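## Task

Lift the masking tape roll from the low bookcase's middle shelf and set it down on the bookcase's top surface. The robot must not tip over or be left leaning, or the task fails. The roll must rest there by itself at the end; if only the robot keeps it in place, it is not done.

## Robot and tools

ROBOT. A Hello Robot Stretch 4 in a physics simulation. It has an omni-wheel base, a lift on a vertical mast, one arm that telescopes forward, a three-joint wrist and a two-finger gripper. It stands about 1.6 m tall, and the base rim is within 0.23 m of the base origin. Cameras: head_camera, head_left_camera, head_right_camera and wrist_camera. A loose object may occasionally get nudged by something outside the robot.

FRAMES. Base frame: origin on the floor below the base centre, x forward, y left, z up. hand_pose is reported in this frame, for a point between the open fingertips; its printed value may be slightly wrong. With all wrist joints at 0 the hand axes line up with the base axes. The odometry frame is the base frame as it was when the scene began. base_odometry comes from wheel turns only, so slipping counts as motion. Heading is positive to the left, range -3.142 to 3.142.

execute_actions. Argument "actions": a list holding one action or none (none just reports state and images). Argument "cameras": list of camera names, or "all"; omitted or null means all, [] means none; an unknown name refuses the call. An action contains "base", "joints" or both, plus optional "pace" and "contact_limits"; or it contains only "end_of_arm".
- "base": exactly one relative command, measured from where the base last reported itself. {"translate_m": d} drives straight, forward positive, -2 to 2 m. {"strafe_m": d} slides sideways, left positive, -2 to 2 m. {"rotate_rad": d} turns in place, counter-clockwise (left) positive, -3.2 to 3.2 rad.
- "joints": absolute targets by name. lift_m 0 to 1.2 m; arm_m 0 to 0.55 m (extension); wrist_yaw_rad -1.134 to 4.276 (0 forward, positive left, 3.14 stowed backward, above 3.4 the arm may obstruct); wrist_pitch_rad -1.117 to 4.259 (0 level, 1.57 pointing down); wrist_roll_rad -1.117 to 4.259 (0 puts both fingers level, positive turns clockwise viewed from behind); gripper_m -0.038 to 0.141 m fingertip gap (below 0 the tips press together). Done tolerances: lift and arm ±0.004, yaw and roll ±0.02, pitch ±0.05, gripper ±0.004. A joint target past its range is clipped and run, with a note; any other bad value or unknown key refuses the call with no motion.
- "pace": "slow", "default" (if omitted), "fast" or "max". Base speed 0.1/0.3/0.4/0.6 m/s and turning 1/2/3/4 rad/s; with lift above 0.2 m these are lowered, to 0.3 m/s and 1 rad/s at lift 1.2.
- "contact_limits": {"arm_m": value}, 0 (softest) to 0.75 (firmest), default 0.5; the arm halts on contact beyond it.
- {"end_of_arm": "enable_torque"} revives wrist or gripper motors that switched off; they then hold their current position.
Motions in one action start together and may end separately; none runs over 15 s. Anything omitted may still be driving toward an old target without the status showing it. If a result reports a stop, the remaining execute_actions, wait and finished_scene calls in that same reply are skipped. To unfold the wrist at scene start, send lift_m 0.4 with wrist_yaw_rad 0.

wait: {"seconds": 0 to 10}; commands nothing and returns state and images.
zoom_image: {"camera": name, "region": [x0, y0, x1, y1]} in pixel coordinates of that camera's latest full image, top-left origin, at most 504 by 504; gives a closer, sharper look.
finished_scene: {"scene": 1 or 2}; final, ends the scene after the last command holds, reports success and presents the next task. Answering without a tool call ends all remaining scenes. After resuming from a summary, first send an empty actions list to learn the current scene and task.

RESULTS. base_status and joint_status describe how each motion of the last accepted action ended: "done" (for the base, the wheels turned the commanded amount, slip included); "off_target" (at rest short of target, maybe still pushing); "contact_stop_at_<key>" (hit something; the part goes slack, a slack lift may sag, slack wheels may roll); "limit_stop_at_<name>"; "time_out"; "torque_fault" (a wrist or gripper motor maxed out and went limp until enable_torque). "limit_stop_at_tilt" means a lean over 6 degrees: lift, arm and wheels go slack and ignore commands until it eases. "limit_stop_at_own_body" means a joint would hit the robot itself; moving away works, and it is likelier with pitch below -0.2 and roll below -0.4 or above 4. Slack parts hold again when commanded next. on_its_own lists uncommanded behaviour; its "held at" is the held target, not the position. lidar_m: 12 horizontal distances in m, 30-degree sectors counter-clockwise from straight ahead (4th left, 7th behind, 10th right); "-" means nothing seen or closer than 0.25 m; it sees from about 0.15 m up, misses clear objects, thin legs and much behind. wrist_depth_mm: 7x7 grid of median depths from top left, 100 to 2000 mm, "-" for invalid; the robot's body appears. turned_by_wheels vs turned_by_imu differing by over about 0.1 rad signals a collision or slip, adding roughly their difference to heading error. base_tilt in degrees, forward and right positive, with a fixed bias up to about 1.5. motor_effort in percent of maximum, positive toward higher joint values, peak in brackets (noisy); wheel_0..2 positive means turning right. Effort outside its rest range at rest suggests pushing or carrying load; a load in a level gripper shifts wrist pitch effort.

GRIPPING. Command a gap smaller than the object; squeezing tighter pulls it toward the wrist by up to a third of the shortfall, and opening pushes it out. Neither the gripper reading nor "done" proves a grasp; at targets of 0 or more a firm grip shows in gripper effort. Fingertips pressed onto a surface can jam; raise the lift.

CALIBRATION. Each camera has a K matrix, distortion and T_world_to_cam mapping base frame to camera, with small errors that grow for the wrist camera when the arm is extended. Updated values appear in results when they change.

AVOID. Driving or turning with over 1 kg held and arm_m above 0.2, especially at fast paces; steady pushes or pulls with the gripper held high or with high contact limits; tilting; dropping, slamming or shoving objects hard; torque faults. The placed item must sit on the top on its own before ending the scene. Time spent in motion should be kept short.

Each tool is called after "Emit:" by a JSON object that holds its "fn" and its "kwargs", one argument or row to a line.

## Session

Emit:
{"fn": "execute_actions", "kwargs": {
  "actions": []
}}

Scene clock: 0.00 s.
base_odometry: x=+0.000 y=+0.000 heading=+0.000 (m, m, rad; odometry frame)
turned_by_wheels: +0.000 (rad since the last result)
turned_by_imu: +0.000 (rad since the last result)
base_tilt: forward=+0.7 right=+0.3 (deg)
lidar_m: 0.64 0.69 1.42 2.59 2.73 3.21 3.24 1.26 0.88 0.85 0.93 0.67
base_status: not commanded
joint_positions: lift_m=+0.130 arm_m=-0.002 wrist_yaw_rad=+3.151 wrist_pitch_rad=+0.013 wrist_roll_rad=+0.020 gripper_m=+0.057
joint_status: not commanded
motor_effort: lift_m=+20 arm_m=+0 wrist_yaw_rad=+0 wrist_pitch_rad=-8 wrist_roll_rad=+0 gripper_m=-4 wheel_0=+0 wheel_1=-1 wheel_2=+0 (%)
hand_pose: x=-0.1202 y=+0.0848 z=+0.3042 quat_wxyz=(-0.004, -0.006, +0.010, +1.000) (m; base frame)
wrist_depth_mm: - 136 239 - - - - / - 110 137 - - - - / - 116 141 - - - - / 138 138 278 - - - - / 750 1661 1863 1983 - - - / 820 991 216 1078 202 1098 1138 / 259 281 750 109 741 750 778
pictures: head_camera, head_left_camera, head_right_camera, wrist_camera
camera_calibration (this result's frames):
wrist_camera: T_world_to_cam=[[0.00566371, 0.998623, 0.0521609, -0.108182], [0.0426086, 0.0518734, -0.997744, 0.361143], [-0.999076, 0.00787344, -0.0422562, 0.12249], [0, 0, 0, 1]] pos_world=[0.107602, 0.0883349, 0.371148]
Images, in order (width x height): head_camera 420x560, head_left_camera 420x672, head_right_camera 420x672, wrist_camera 616x392.

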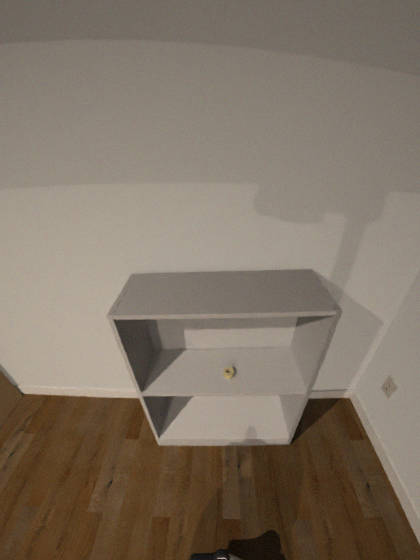

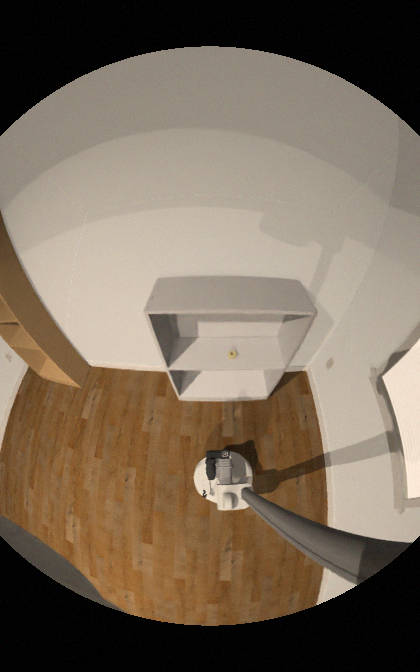

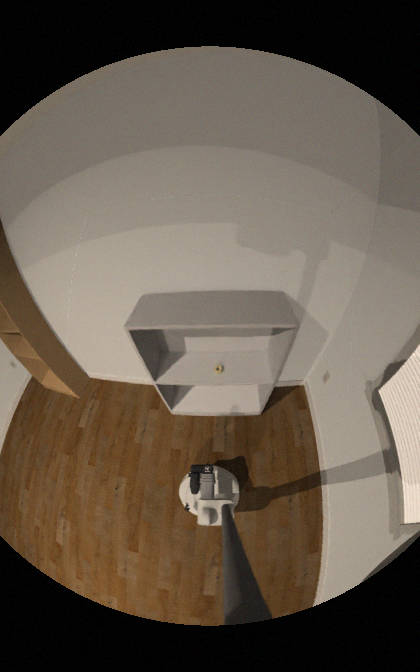

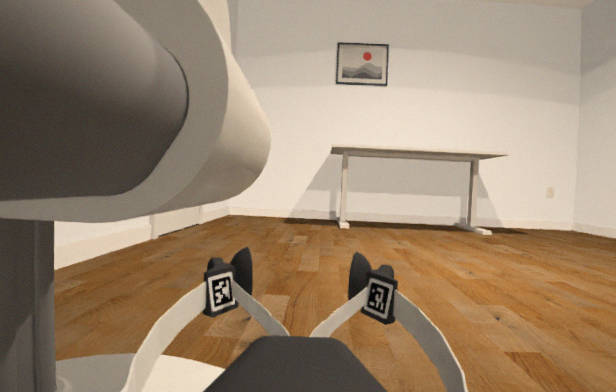

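Emit:
{"fn": "zoom_image", "kwargs": {
  "camera": "head_camera",
  "region": [180, 330, 280, 410]
}}

Region (180, 330, 280, 410) of head_camera's 420x560 image, scaled by 5.040, with more detail than that image has; it fills the top 403 rows of this view, and the rest is white.

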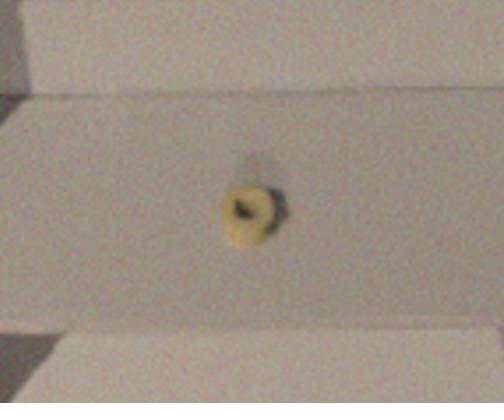

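Emit:
{"fn": "execute_actions", "kwargs": {
  "actions": [
    {"joints": {"lift_m": 0.69, "wrist_yaw_rad": 0, "gripper_m": 0.11, "wrist_roll_rad": 0}, "pace": "fast"}
  ],
  "cameras": []
}}

Emit:
{"fn": "execute_actions", "kwargs": {
  "actions": [
    {"joints": {"wrist_pitch_rad": 0.9, "arm_m": 0.32}, "contact_limits": {"arm_m": 0.2}, "pace": "fast"}
  ],
  "cameras": ["head_camera", "wrist_camera"]
}}

Scene clock: 17.37 s.
base_odometry: x=+0.000 y=+0.000 heading=+0.000 (m, m, rad; odometry frame)
turned_by_wheels: +0.000 (rad since the last result)
turned_by_imu: +0.000 (rad since the last result)
base_tilt: forward=+0.5 right=+0.2 (deg)
lidar_m: 0.64 0.68 1.44 2.59 2.72 3.24 3.26 1.24 0.90 0.84 0.89 0.67
base_status: not commanded
joint_positions: lift_m=+0.690 arm_m=-0.002 wrist_yaw_rad=+0.001 wrist_pitch_rad=+0.013 wrist_roll_rad=+0.000 gripper_m=+0.110
joint_status: all done
motor_effort: lift_m=+22(27) arm_m=-1(1) wrist_yaw_rad=-3(7) wrist_pitch_rad=-7(8) wrist_roll_rad=-1(3) gripper_m=-3(5) wheel_0=+0(0) wheel_1=-1(1) wheel_2=+0(0) (%)
hand_pose: x=+0.4575 y=-0.0872 z=+0.8643 quat_wxyz=(+1.000, +0.000, +0.006, +0.000) (m; base frame)
wrist_depth_mm: 750 741 741 732 723 715 707 / 492 469 512 484 500 469 707 / 574 691 699 699 691 640 477 / 574 707 707 691 691 668 473 / 591 715 715 707 699 661 469 / 615 732 707 715 218 627 462 / 580 640 683 109 707 559 477
pictures: none
No camera images: the call's "cameras" was empty. Leave "cameras" out to get every camera's image.

Scene clock: 19.10 s.
base_odometry: x=+0.000 y=+0.000 heading=+0.000 (m, m, rad; odometry frame)
turned_by_wheels: +0.000 (rad since the last result)
turned_by_imu: +0.000 (rad since the last result)
base_tilt: forward=+0.6 right=+0.4 (deg)
lidar_m: 0.65 0.67 1.42 2.57 2.72 3.22 3.24 1.26 0.89 0.84 0.92 0.66
base_status: not commanded
joint_positions: lift_m=+0.690 arm_m=+0.319 wrist_yaw_rad=+0.000 wrist_pitch_rad=+0.901 wrist_roll_rad=+0.000 gripper_m=+0.110
joint_status: all done
motor_effort: lift_m=+22(22) arm_m=+4(6) wrist_yaw_rad=-1(1) wrist_pitch_rad=-4(7) wrist_roll_rad=+0(2) gripper_m=-2(2) wheel_0=+0(0) wheel_1=-1(1) wheel_2=+0(0) (%)
contact_limits: arm_m 0.2
hand_pose: x=+0.6692 y=-0.0874 z=+0.6418 quat_wxyz=(+0.900, +0.000, +0.436, +0.000) (m; base frame)
wrist_depth_mm: 382 377 370 362 359 349 340 / 413 415 418 418 404 397 387 / 370 377 377 387 397 402 413 / 327 336 338 327 349 353 357 / 294 300 306 309 310 315 320 / 554 281 281 279 217 285 287 / 654 676 691 109 715 521 424
pictures: head_camera, wrist_camera
camera_calibration (this result's frames):
wrist_camera: T_world_to_cam=[[0.0466974, -0.997309, 0.0565102, -0.162997], [-0.800596, -0.0711986, -0.594959, 0.968242], [0.597382, -0.0174588, -0.801767, 0.343715], [0, 0, 0, 1]] pos_world=[0.577453, -0.0876197, 0.860855]
Images, in order (width x height): head_camera 420x560, wrist_camera 616x392.

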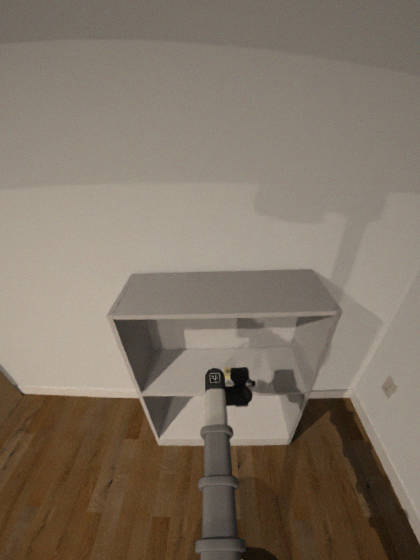

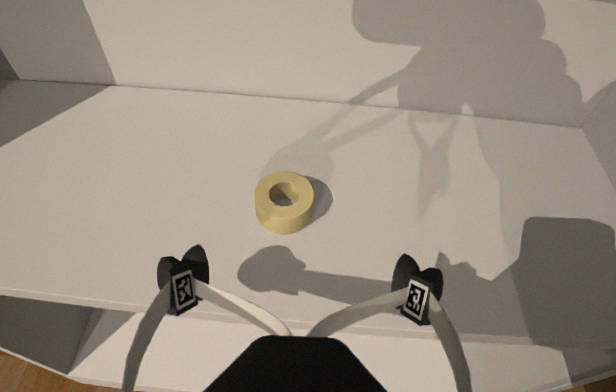

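Emit:
{"fn": "execute_actions", "kwargs": {
  "actions": [
    {"joints": {"wrist_yaw_rad": 0.09, "arm_m": 0.405, "lift_m": 0.665}, "contact_limits": {"arm_m": 0.2}}
  ],
  "cameras": ["wrist_camera"]
}}

Scene clock: 31.47 s.
base_odometry: x=+0.000 y=+0.000 heading=+0.000 (m, m, rad; odometry frame)
turned_by_wheels: +0.000 (rad since the last result)
turned_by_imu: +0.000 (rad since the last result)
base_tilt: forward=+0.8 right=+0.3 (deg)
lidar_m: 0.64 0.66 1.44 2.59 2.70 3.24 3.24 1.26 0.88 0.84 0.92 0.66
base_status: not commanded
joint_positions: lift_m=+0.665 arm_m=+0.404 wrist_yaw_rad=+0.090 wrist_pitch_rad=+0.901 wrist_roll_rad=+0.000 gripper_m=+0.110
joint_status: all done
motor_effort: lift_m=+16(17) arm_m=+5(5) wrist_yaw_rad=+0(5) wrist_pitch_rad=-6(6) wrist_roll_rad=+2(0) gripper_m=-2(3) wheel_0=+0(0) wheel_1=-1(1) wheel_2=+0(0) (%)
contact_limits: arm_m 0.2
hand_pose: x=+0.7612 y=-0.0710 z=+0.6173 quat_wxyz=(+0.899, -0.019, +0.435, +0.040) (m; base frame)
wrist_depth_mm: 307 297 282 268 259 251 241 / 357 340 325 309 296 282 272 / 336 342 349 343 342 325 312 / 298 303 309 312 315 324 329 / 268 271 274 279 285 287 291 / 244 242 242 232 217 260 260 / 222 225 231 109 238 234 238
pictures: wrist_camera
camera_calibration (this result's frames):
wrist_camera: T_world_to_cam=[[0.135772, -0.989127, 0.0565068, -0.216801], [-0.791089, -0.142572, -0.594855, 1.01613], [0.596443, 0.036063, -0.801845, 0.273913], [0, 0, 0, 1]] pos_world=[0.669911, -0.0794509, 0.836337]
Images, in order (width x height): wrist_camera 616x392.

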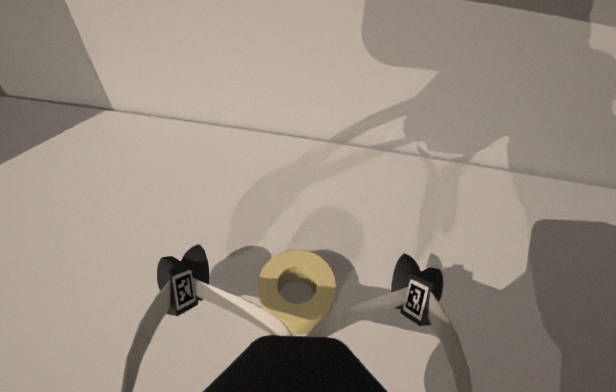

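Emit:
{"fn": "execute_actions", "kwargs": {
  "actions": [
    {"joints": {"lift_m": 0.649, "gripper_m": 0.025}}
  ],
  "cameras": ["wrist_camera"]
}}

Scene clock: 38.97 s.
base_odometry: x=+0.000 y=+0.000 heading=+0.000 (m, m, rad; odometry frame)
turned_by_wheels: +0.000 (rad since the last result)
turned_by_imu: +0.000 (rad since the last result)
base_tilt: forward=+0.7 right=+0.3 (deg)
lidar_m: 0.63 0.67 1.42 2.58 2.71 3.23 3.23 1.26 0.87 0.85 0.91 0.67
base_status: not commanded
joint_positions: lift_m=+0.649 arm_m=+0.404 wrist_yaw_rad=+0.091 wrist_pitch_rad=+0.901 wrist_roll_rad=+0.000 gripper_m=+0.025
joint_status: all done
motor_effort: lift_m=+16(13) arm_m=+5(5) wrist_yaw_rad=-3(2) wrist_pitch_rad=-4(5) wrist_roll_rad=+0(0) gripper_m=-12(12) wheel_0=+0(0) wheel_1=-1(1) wheel_2=+1(0) (%)
hand_pose: x=+0.7613 y=-0.0709 z=+0.6013 quat_wxyz=(+0.899, -0.020, +0.435, +0.041) (m; base frame)
wrist_depth_mm: 306 296 285 268 259 249 241 / 347 342 325 310 296 281 271 / 317 320 325 332 329 322 309 / 281 283 289 291 297 304 307 / 250 254 257 234 266 268 271 / 228 230 195 211 194 243 245 / 208 209 216 109 220 220 224
pictures: wrist_camera
camera_calibration (this result's frames):
wrist_camera: T_world_to_cam=[[0.136578, -0.989016, 0.0565129, -0.216367], [-0.790893, -0.143214, -0.59496, 1.0066], [0.596518, 0.0365626, -0.801766, 0.260997], [0, 0, 0, 1]] pos_world=[0.669979, -0.0793728, 0.820375]
Images, in order (width x height): wrist_camera 616x392.

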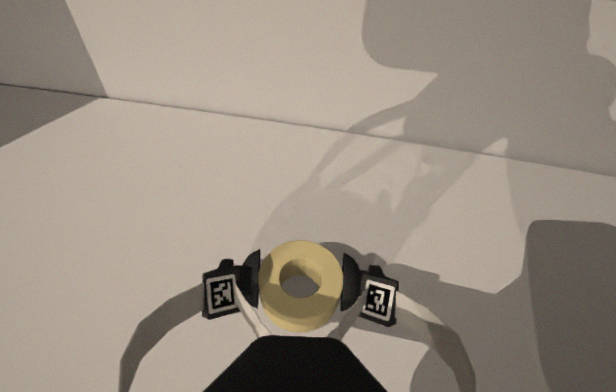

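Emit:
{"fn": "execute_actions", "kwargs": {
  "actions": [
    {"joints": {"lift_m": 0.70, "arm_m": 0.19}, "pace": "fast"}
  ],
  "cameras": ["wrist_camera"]
}}

Emit:
{"fn": "execute_actions", "kwargs": {
  "actions": [
    {"joints": {"lift_m": 1.2}, "pace": "fast"}
  ],
  "cameras": ["wrist_camera"]
}}

Scene clock: 44.80 s.
base_odometry: x=+0.000 y=+0.000 heading=+0.000 (m, m, rad; odometry frame)
turned_by_wheels: +0.000 (rad since the last result)
turned_by_imu: +0.000 (rad since the last result)
base_tilt: forward=+0.8 right=+0.3 (deg)
lidar_m: 0.64 0.69 1.42 2.59 2.72 3.22 3.25 1.24 0.88 0.85 0.89 0.65
base_status: not commanded
joint_positions: lift_m=+0.700 arm_m=+0.191 wrist_yaw_rad=+0.090 wrist_pitch_rad=+0.902 wrist_roll_rad=+0.000 gripper_m=+0.025
joint_status: all done
motor_effort: lift_m=+23(26) arm_m=-5(4) wrist_yaw_rad=+0(2) wrist_pitch_rad=-5(6) wrist_roll_rad=-1(0) gripper_m=-12(12) wheel_0=+0(0) wheel_1=-1(1) wheel_2=+0(0) (%)
hand_pose: x=+0.5478 y=-0.0710 z=+0.6517 quat_wxyz=(+0.899, -0.019, +0.435, +0.040) (m; base frame)
wrist_depth_mm: 488 517 504 492 469 455 436 / 442 449 455 462 473 477 480 / 384 389 397 404 410 421 424 / 539 732 375 368 362 366 370 / 778 809 842 234 854 676 462 / 842 798 195 211 193 683 517 / 778 788 798 109 750 707 820
pictures: wrist_camera
camera_calibration (this result's frames):
wrist_camera: T_world_to_cam=[[0.135889, -0.989112, 0.0564897, -0.189805], [-0.791291, -0.142667, -0.594562, 0.86765], [0.596148, 0.0360945, -0.802063, 0.429113], [0, 0, 0, 1]] pos_world=[0.456541, -0.0794419, 0.87077]
Images, in order (width x height): wrist_camera 616x392.

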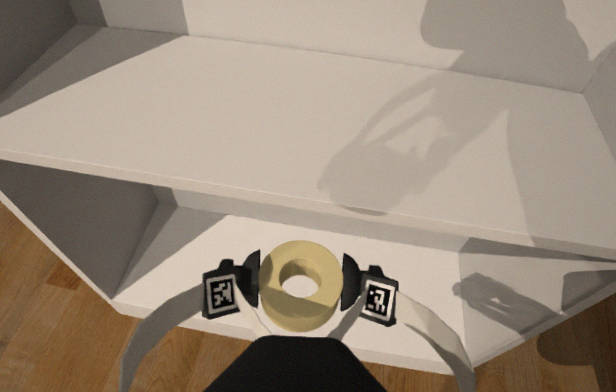

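Scene clock: 47.13 s.
base_odometry: x=+0.000 y=+0.000 heading=+0.000 (m, m, rad; odometry frame)
turned_by_wheels: +0.000 (rad since the last result)
turned_by_imu: +0.000 (rad since the last result)
base_tilt: forward=+0.6 right=+0.2 (deg)
lidar_m: 0.65 0.65 1.43 2.60 2.71 3.22 3.84 1.26 0.89 0.85 0.91 0.66
base_status: not commanded
joint_positions: lift_m=+1.200 arm_m=+0.191 wrist_yaw_rad=+0.090 wrist_pitch_rad=+0.902 wrist_roll_rad=+0.000 gripper_m=+0.025
joint_status: all done
motor_effort: lift_m=+22(24) arm_m=-5(4) wrist_yaw_rad=+1(1) wrist_pitch_rad=-6(6) wrist_roll_rad=-2(3) gripper_m=-11(11) wheel_0=+0(0) wheel_1=-1(1) wheel_2=+0(0) (%)
hand_pose: x=+0.5478 y=-0.0710 z=+1.1517 quat_wxyz=(+0.899, -0.019, +0.435, +0.040) (m; base frame)
wrist_depth_mm: 597 554 544 535 517 492 473 / 480 480 488 496 508 517 512 / 410 418 424 430 439 449 459 / 525 668 392 382 389 394 397 / 1025 820 878 233 878 585 370 / 1366 798 196 211 194 683 512 / 1255 1182 1205 109 768 707 1205
pictures: wrist_camera
camera_calibration (this result's frames):
wrist_camera: T_world_to_cam=[[0.135884, -0.989113, 0.0564941, -0.218055], [-0.791236, -0.142663, -0.594636, 1.16502], [0.596222, 0.0361011, -0.802008, 0.830058], [0, 0, 0, 1]] pos_world=[0.456539, -0.0794419, 1.3708]
Images, in order (width x height): wrist_camera 616x392.

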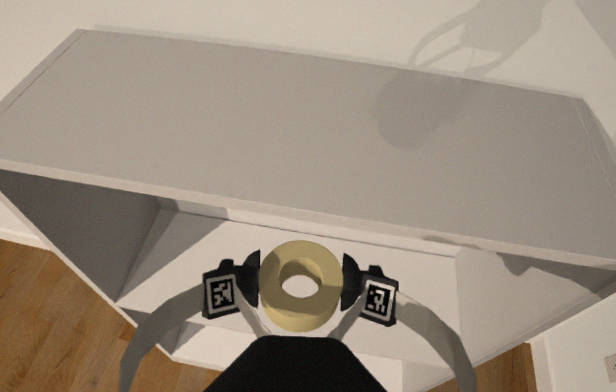

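Emit:
{"fn": "execute_actions", "kwargs": {
  "actions": [
    {"joints": {"lift_m": 1.155, "arm_m": 0.43}, "contact_limits": {"arm_m": 0.2}, "pace": "fast"}
  ],
  "cameras": ["wrist_camera"]
}}

Scene clock: 54.90 s.
base_odometry: x=+0.000 y=+0.000 heading=+0.000 (m, m, rad; odometry frame)
turned_by_wheels: +0.000 (rad since the last result)
turned_by_imu: +0.000 (rad since the last result)
base_tilt: forward=+0.6 right=+0.4 (deg)
lidar_m: 0.64 0.65 1.41 2.60 2.74 3.22 3.25 1.25 0.88 0.86 0.93 0.64
base_status: not commanded
joint_positions: lift_m=+1.155 arm_m=+0.429 wrist_yaw_rad=+0.090 wrist_pitch_rad=+0.901 wrist_roll_rad=+0.000 gripper_m=+0.025
joint_status: all done
motor_effort: lift_m=+17(18) arm_m=+5(5) wrist_yaw_rad=-1(0) wrist_pitch_rad=-6(7) wrist_roll_rad=-1(2) gripper_m=-12(12) wheel_0=+0(0) wheel_1=-1(1) wheel_2=+0(0) (%)
contact_limits: arm_m 0.2
hand_pose: x=+0.7863 y=-0.0709 z=+1.1072 quat_wxyz=(+0.899, -0.020, +0.435, +0.041) (m; base frame)
wrist_depth_mm: 332 317 303 287 276 265 254 / 389 368 349 330 314 297 283 / 351 357 362 366 357 343 327 / 312 314 320 325 330 334 340 / 277 282 286 231 296 298 304 / 254 256 196 211 193 270 270 / 230 233 239 109 244 245 248
pictures: wrist_camera
camera_calibration (this result's frames):
wrist_camera: T_world_to_cam=[[0.136152, -0.989074, 0.056524, -0.248135], [-0.791051, -0.142886, -0.59483, 1.32731], [0.596407, 0.0362738, -0.801862, 0.651877], [0, 0, 0, 1]] pos_world=[0.694971, -0.079415, 1.32627]
Images, in order (width x height): wrist_camera 616x392.

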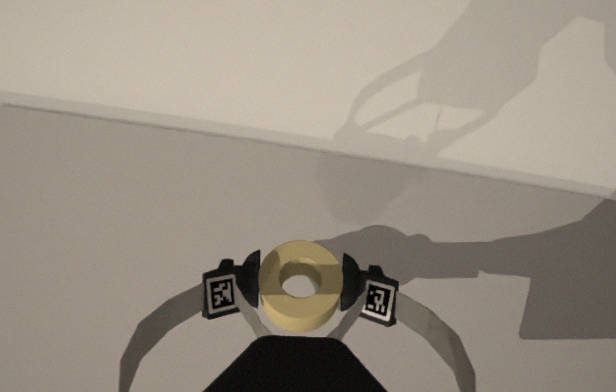

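Emit:
{"fn": "execute_actions", "kwargs": {
  "actions": [
    {"joints": {"lift_m": 1.13}}
  ],
  "cameras": []
}}

Emit:
{"fn": "execute_actions", "kwargs": {
  "actions": [
    {"joints": {"gripper_m": 0.09}}
  ],
  "cameras": ["wrist_camera"]
}}

Emit:
{"fn": "execute_actions", "kwargs": {
  "actions": [
    {"joints": {"lift_m": 1.2, "arm_m": 0.33}, "pace": "fast"}
  ],
  "cameras": ["wrist_camera", "head_right_camera"]
}}

Scene clock: 62.17 s.
base_odometry: x=+0.000 y=+0.000 heading=+0.000 (m, m, rad; odometry frame)
turned_by_wheels: +0.000 (rad since the last result)
turned_by_imu: +0.000 (rad since the last result)
base_tilt: forward=+0.6 right=+0.3 (deg)
lidar_m: 0.64 0.67 1.40 2.59 2.73 3.20 3.25 1.25 0.88 0.85 0.89 0.67
base_status: not commanded
joint_positions: lift_m=+1.130 arm_m=+0.429 wrist_yaw_rad=+0.090 wrist_pitch_rad=+0.901 wrist_roll_rad=+0.000 gripper_m=+0.025
joint_status: all done
motor_effort: lift_m=+16(17) arm_m=+4(4) wrist_yaw_rad=-1(1) wrist_pitch_rad=-6(4) wrist_roll_rad=-1(1) gripper_m=-12(12) wheel_0=+0(0) wheel_1=-1(1) wheel_2=+0(0) (%)
hand_pose: x=+0.7863 y=-0.0709 z=+1.0822 quat_wxyz=(+0.899, -0.020, +0.435, +0.041) (m; base frame)
wrist_depth_mm: 330 317 304 287 277 265 254 / 364 357 347 330 314 297 283 / 317 320 329 330 342 338 325 / 281 285 290 293 298 303 309 / 253 255 260 232 267 270 272 / 229 231 196 211 193 243 245 / 210 210 216 109 221 221 223
pictures: none
No camera images: the call's "cameras" was empty. Leave "cameras" out to get every camera's image.

Scene clock: 63.63 s.
base_odometry: x=+0.000 y=+0.000 heading=+0.000 (m, m, rad; odometry frame)
turned_by_wheels: +0.000 (rad since the last result)
turned_by_imu: +0.000 (rad since the last result)
base_tilt: forward=+0.6 right=+0.3 (deg)
lidar_m: 0.64 0.68 1.45 2.60 2.73 3.22 3.25 1.25 0.89 0.85 0.92 0.66
base_status: not commanded
joint_positions: lift_m=+1.130 arm_m=+0.429 wrist_yaw_rad=+0.090 wrist_pitch_rad=+0.901 wrist_roll_rad=+0.000 gripper_m=+0.090
joint_status: all done
motor_effort: lift_m=+16(16) arm_m=+5(5) wrist_yaw_rad=+0(0) wrist_pitch_rad=-5(4) wrist_roll_rad=-1(3) gripper_m=-2(10) wheel_0=+0(0) wheel_1=-1(1) wheel_2=+0(0) (%)
hand_pose: x=+0.7863 y=-0.0709 z=+1.0823 quat_wxyz=(+0.899, -0.020, +0.435, +0.041) (m; base frame)
wrist_depth_mm: 330 319 304 287 276 265 255 / 366 359 349 329 314 297 285 / 315 320 327 332 340 336 327 / 279 286 290 294 298 304 306 / 252 256 258 251 267 272 273 / 229 230 226 217 217 244 246 / 210 211 218 108 221 222 225
pictures: wrist_camera
camera_calibration (this result's frames):
wrist_camera: T_world_to_cam=[[0.136151, -0.989074, 0.0565242, -0.246725], [-0.791049, -0.142886, -0.594832, 1.31248], [0.59641, 0.0362738, -0.80186, 0.631873], [0, 0, 0, 1]] pos_world=[0.694974, -0.079415, 1.30133]
Images, in order (width x height): wrist_camera 616x392.

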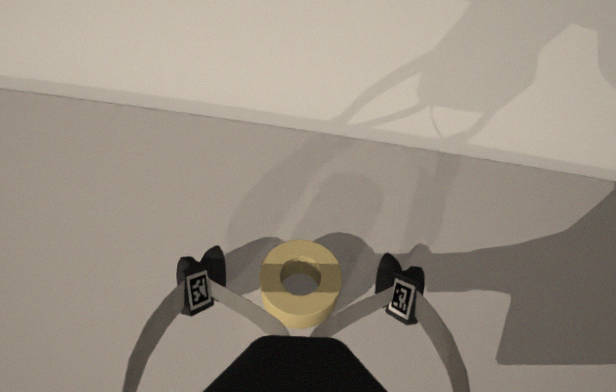

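Scene clock: 64.73 s.
base_odometry: x=+0.000 y=+0.000 heading=+0.000 (m, m, rad; odometry frame)
turned_by_wheels: +0.000 (rad since the last result)
turned_by_imu: +0.000 (rad since the last result)
base_tilt: forward=+0.7 right=+0.2 (deg)
lidar_m: 0.65 0.70 1.41 2.62 2.71 3.20 3.85 1.25 0.88 0.85 0.90 0.68
base_status: not commanded
joint_positions: lift_m=+1.200 arm_m=+0.331 wrist_yaw_rad=+0.090 wrist_pitch_rad=+0.901 wrist_roll_rad=+0.000 gripper_m=+0.090
joint_status: all done
motor_effort: lift_m=+22(23) arm_m=-5(6) wrist_yaw_rad=+0(1) wrist_pitch_rad=-6(5) wrist_roll_rad=-1(2) gripper_m=-3(2) wheel_0=+0(0) wheel_1=-1(1) wheel_2=+0(0) (%)
hand_pose: x=+0.6878 y=-0.0710 z=+1.1517 quat_wxyz=(+0.899, -0.019, +0.435, +0.040) (m; base frame)
wrist_depth_mm: 445 427 410 389 375 357 345 / 477 473 462 445 427 402 387 / 413 418 424 430 442 439 433 / 364 373 375 375 387 389 397 / 327 332 336 336 347 349 355 / 307 304 291 307 217 314 320 / 1160 699 715 109 289 287 293
pictures: head_right_camera, wrist_camera
camera_calibration (this result's frames):
wrist_camera: T_world_to_cam=[[0.135978, -0.989098, 0.0565198, -0.237165], [-0.79113, -0.142748, -0.594757, 1.27593], [0.596342, 0.0361595, -0.801916, 0.746392], [0, 0, 0, 1]] pos_world=[0.59657, -0.0794322, 1.37082]
Images, in order (width x height): head_right_camera 420x672, wrist_camera 616x392.

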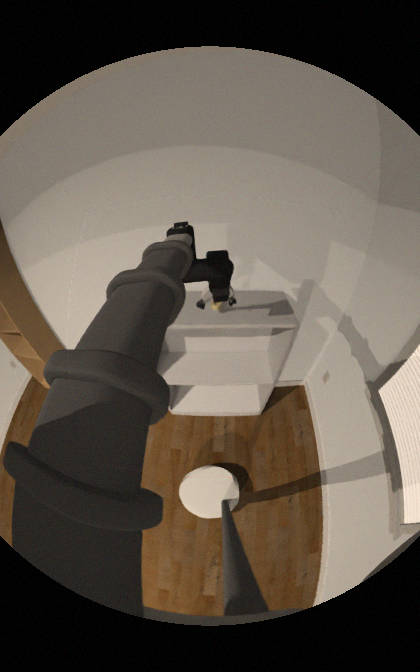

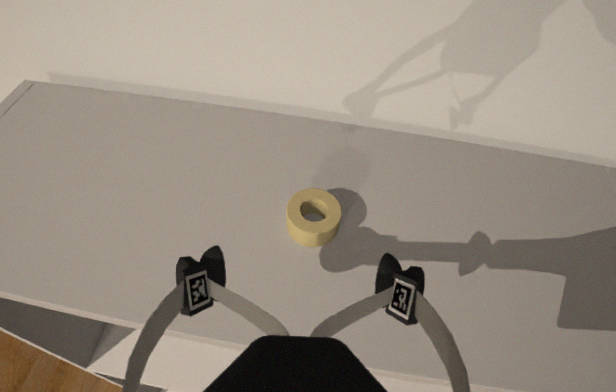

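The tape roll is resting on top of the bookcase and the gripper is clear of it.

Emit:
{"fn": "finished_scene", "kwargs": {
  "scene": 2
}}

The scene is finished: the task was done.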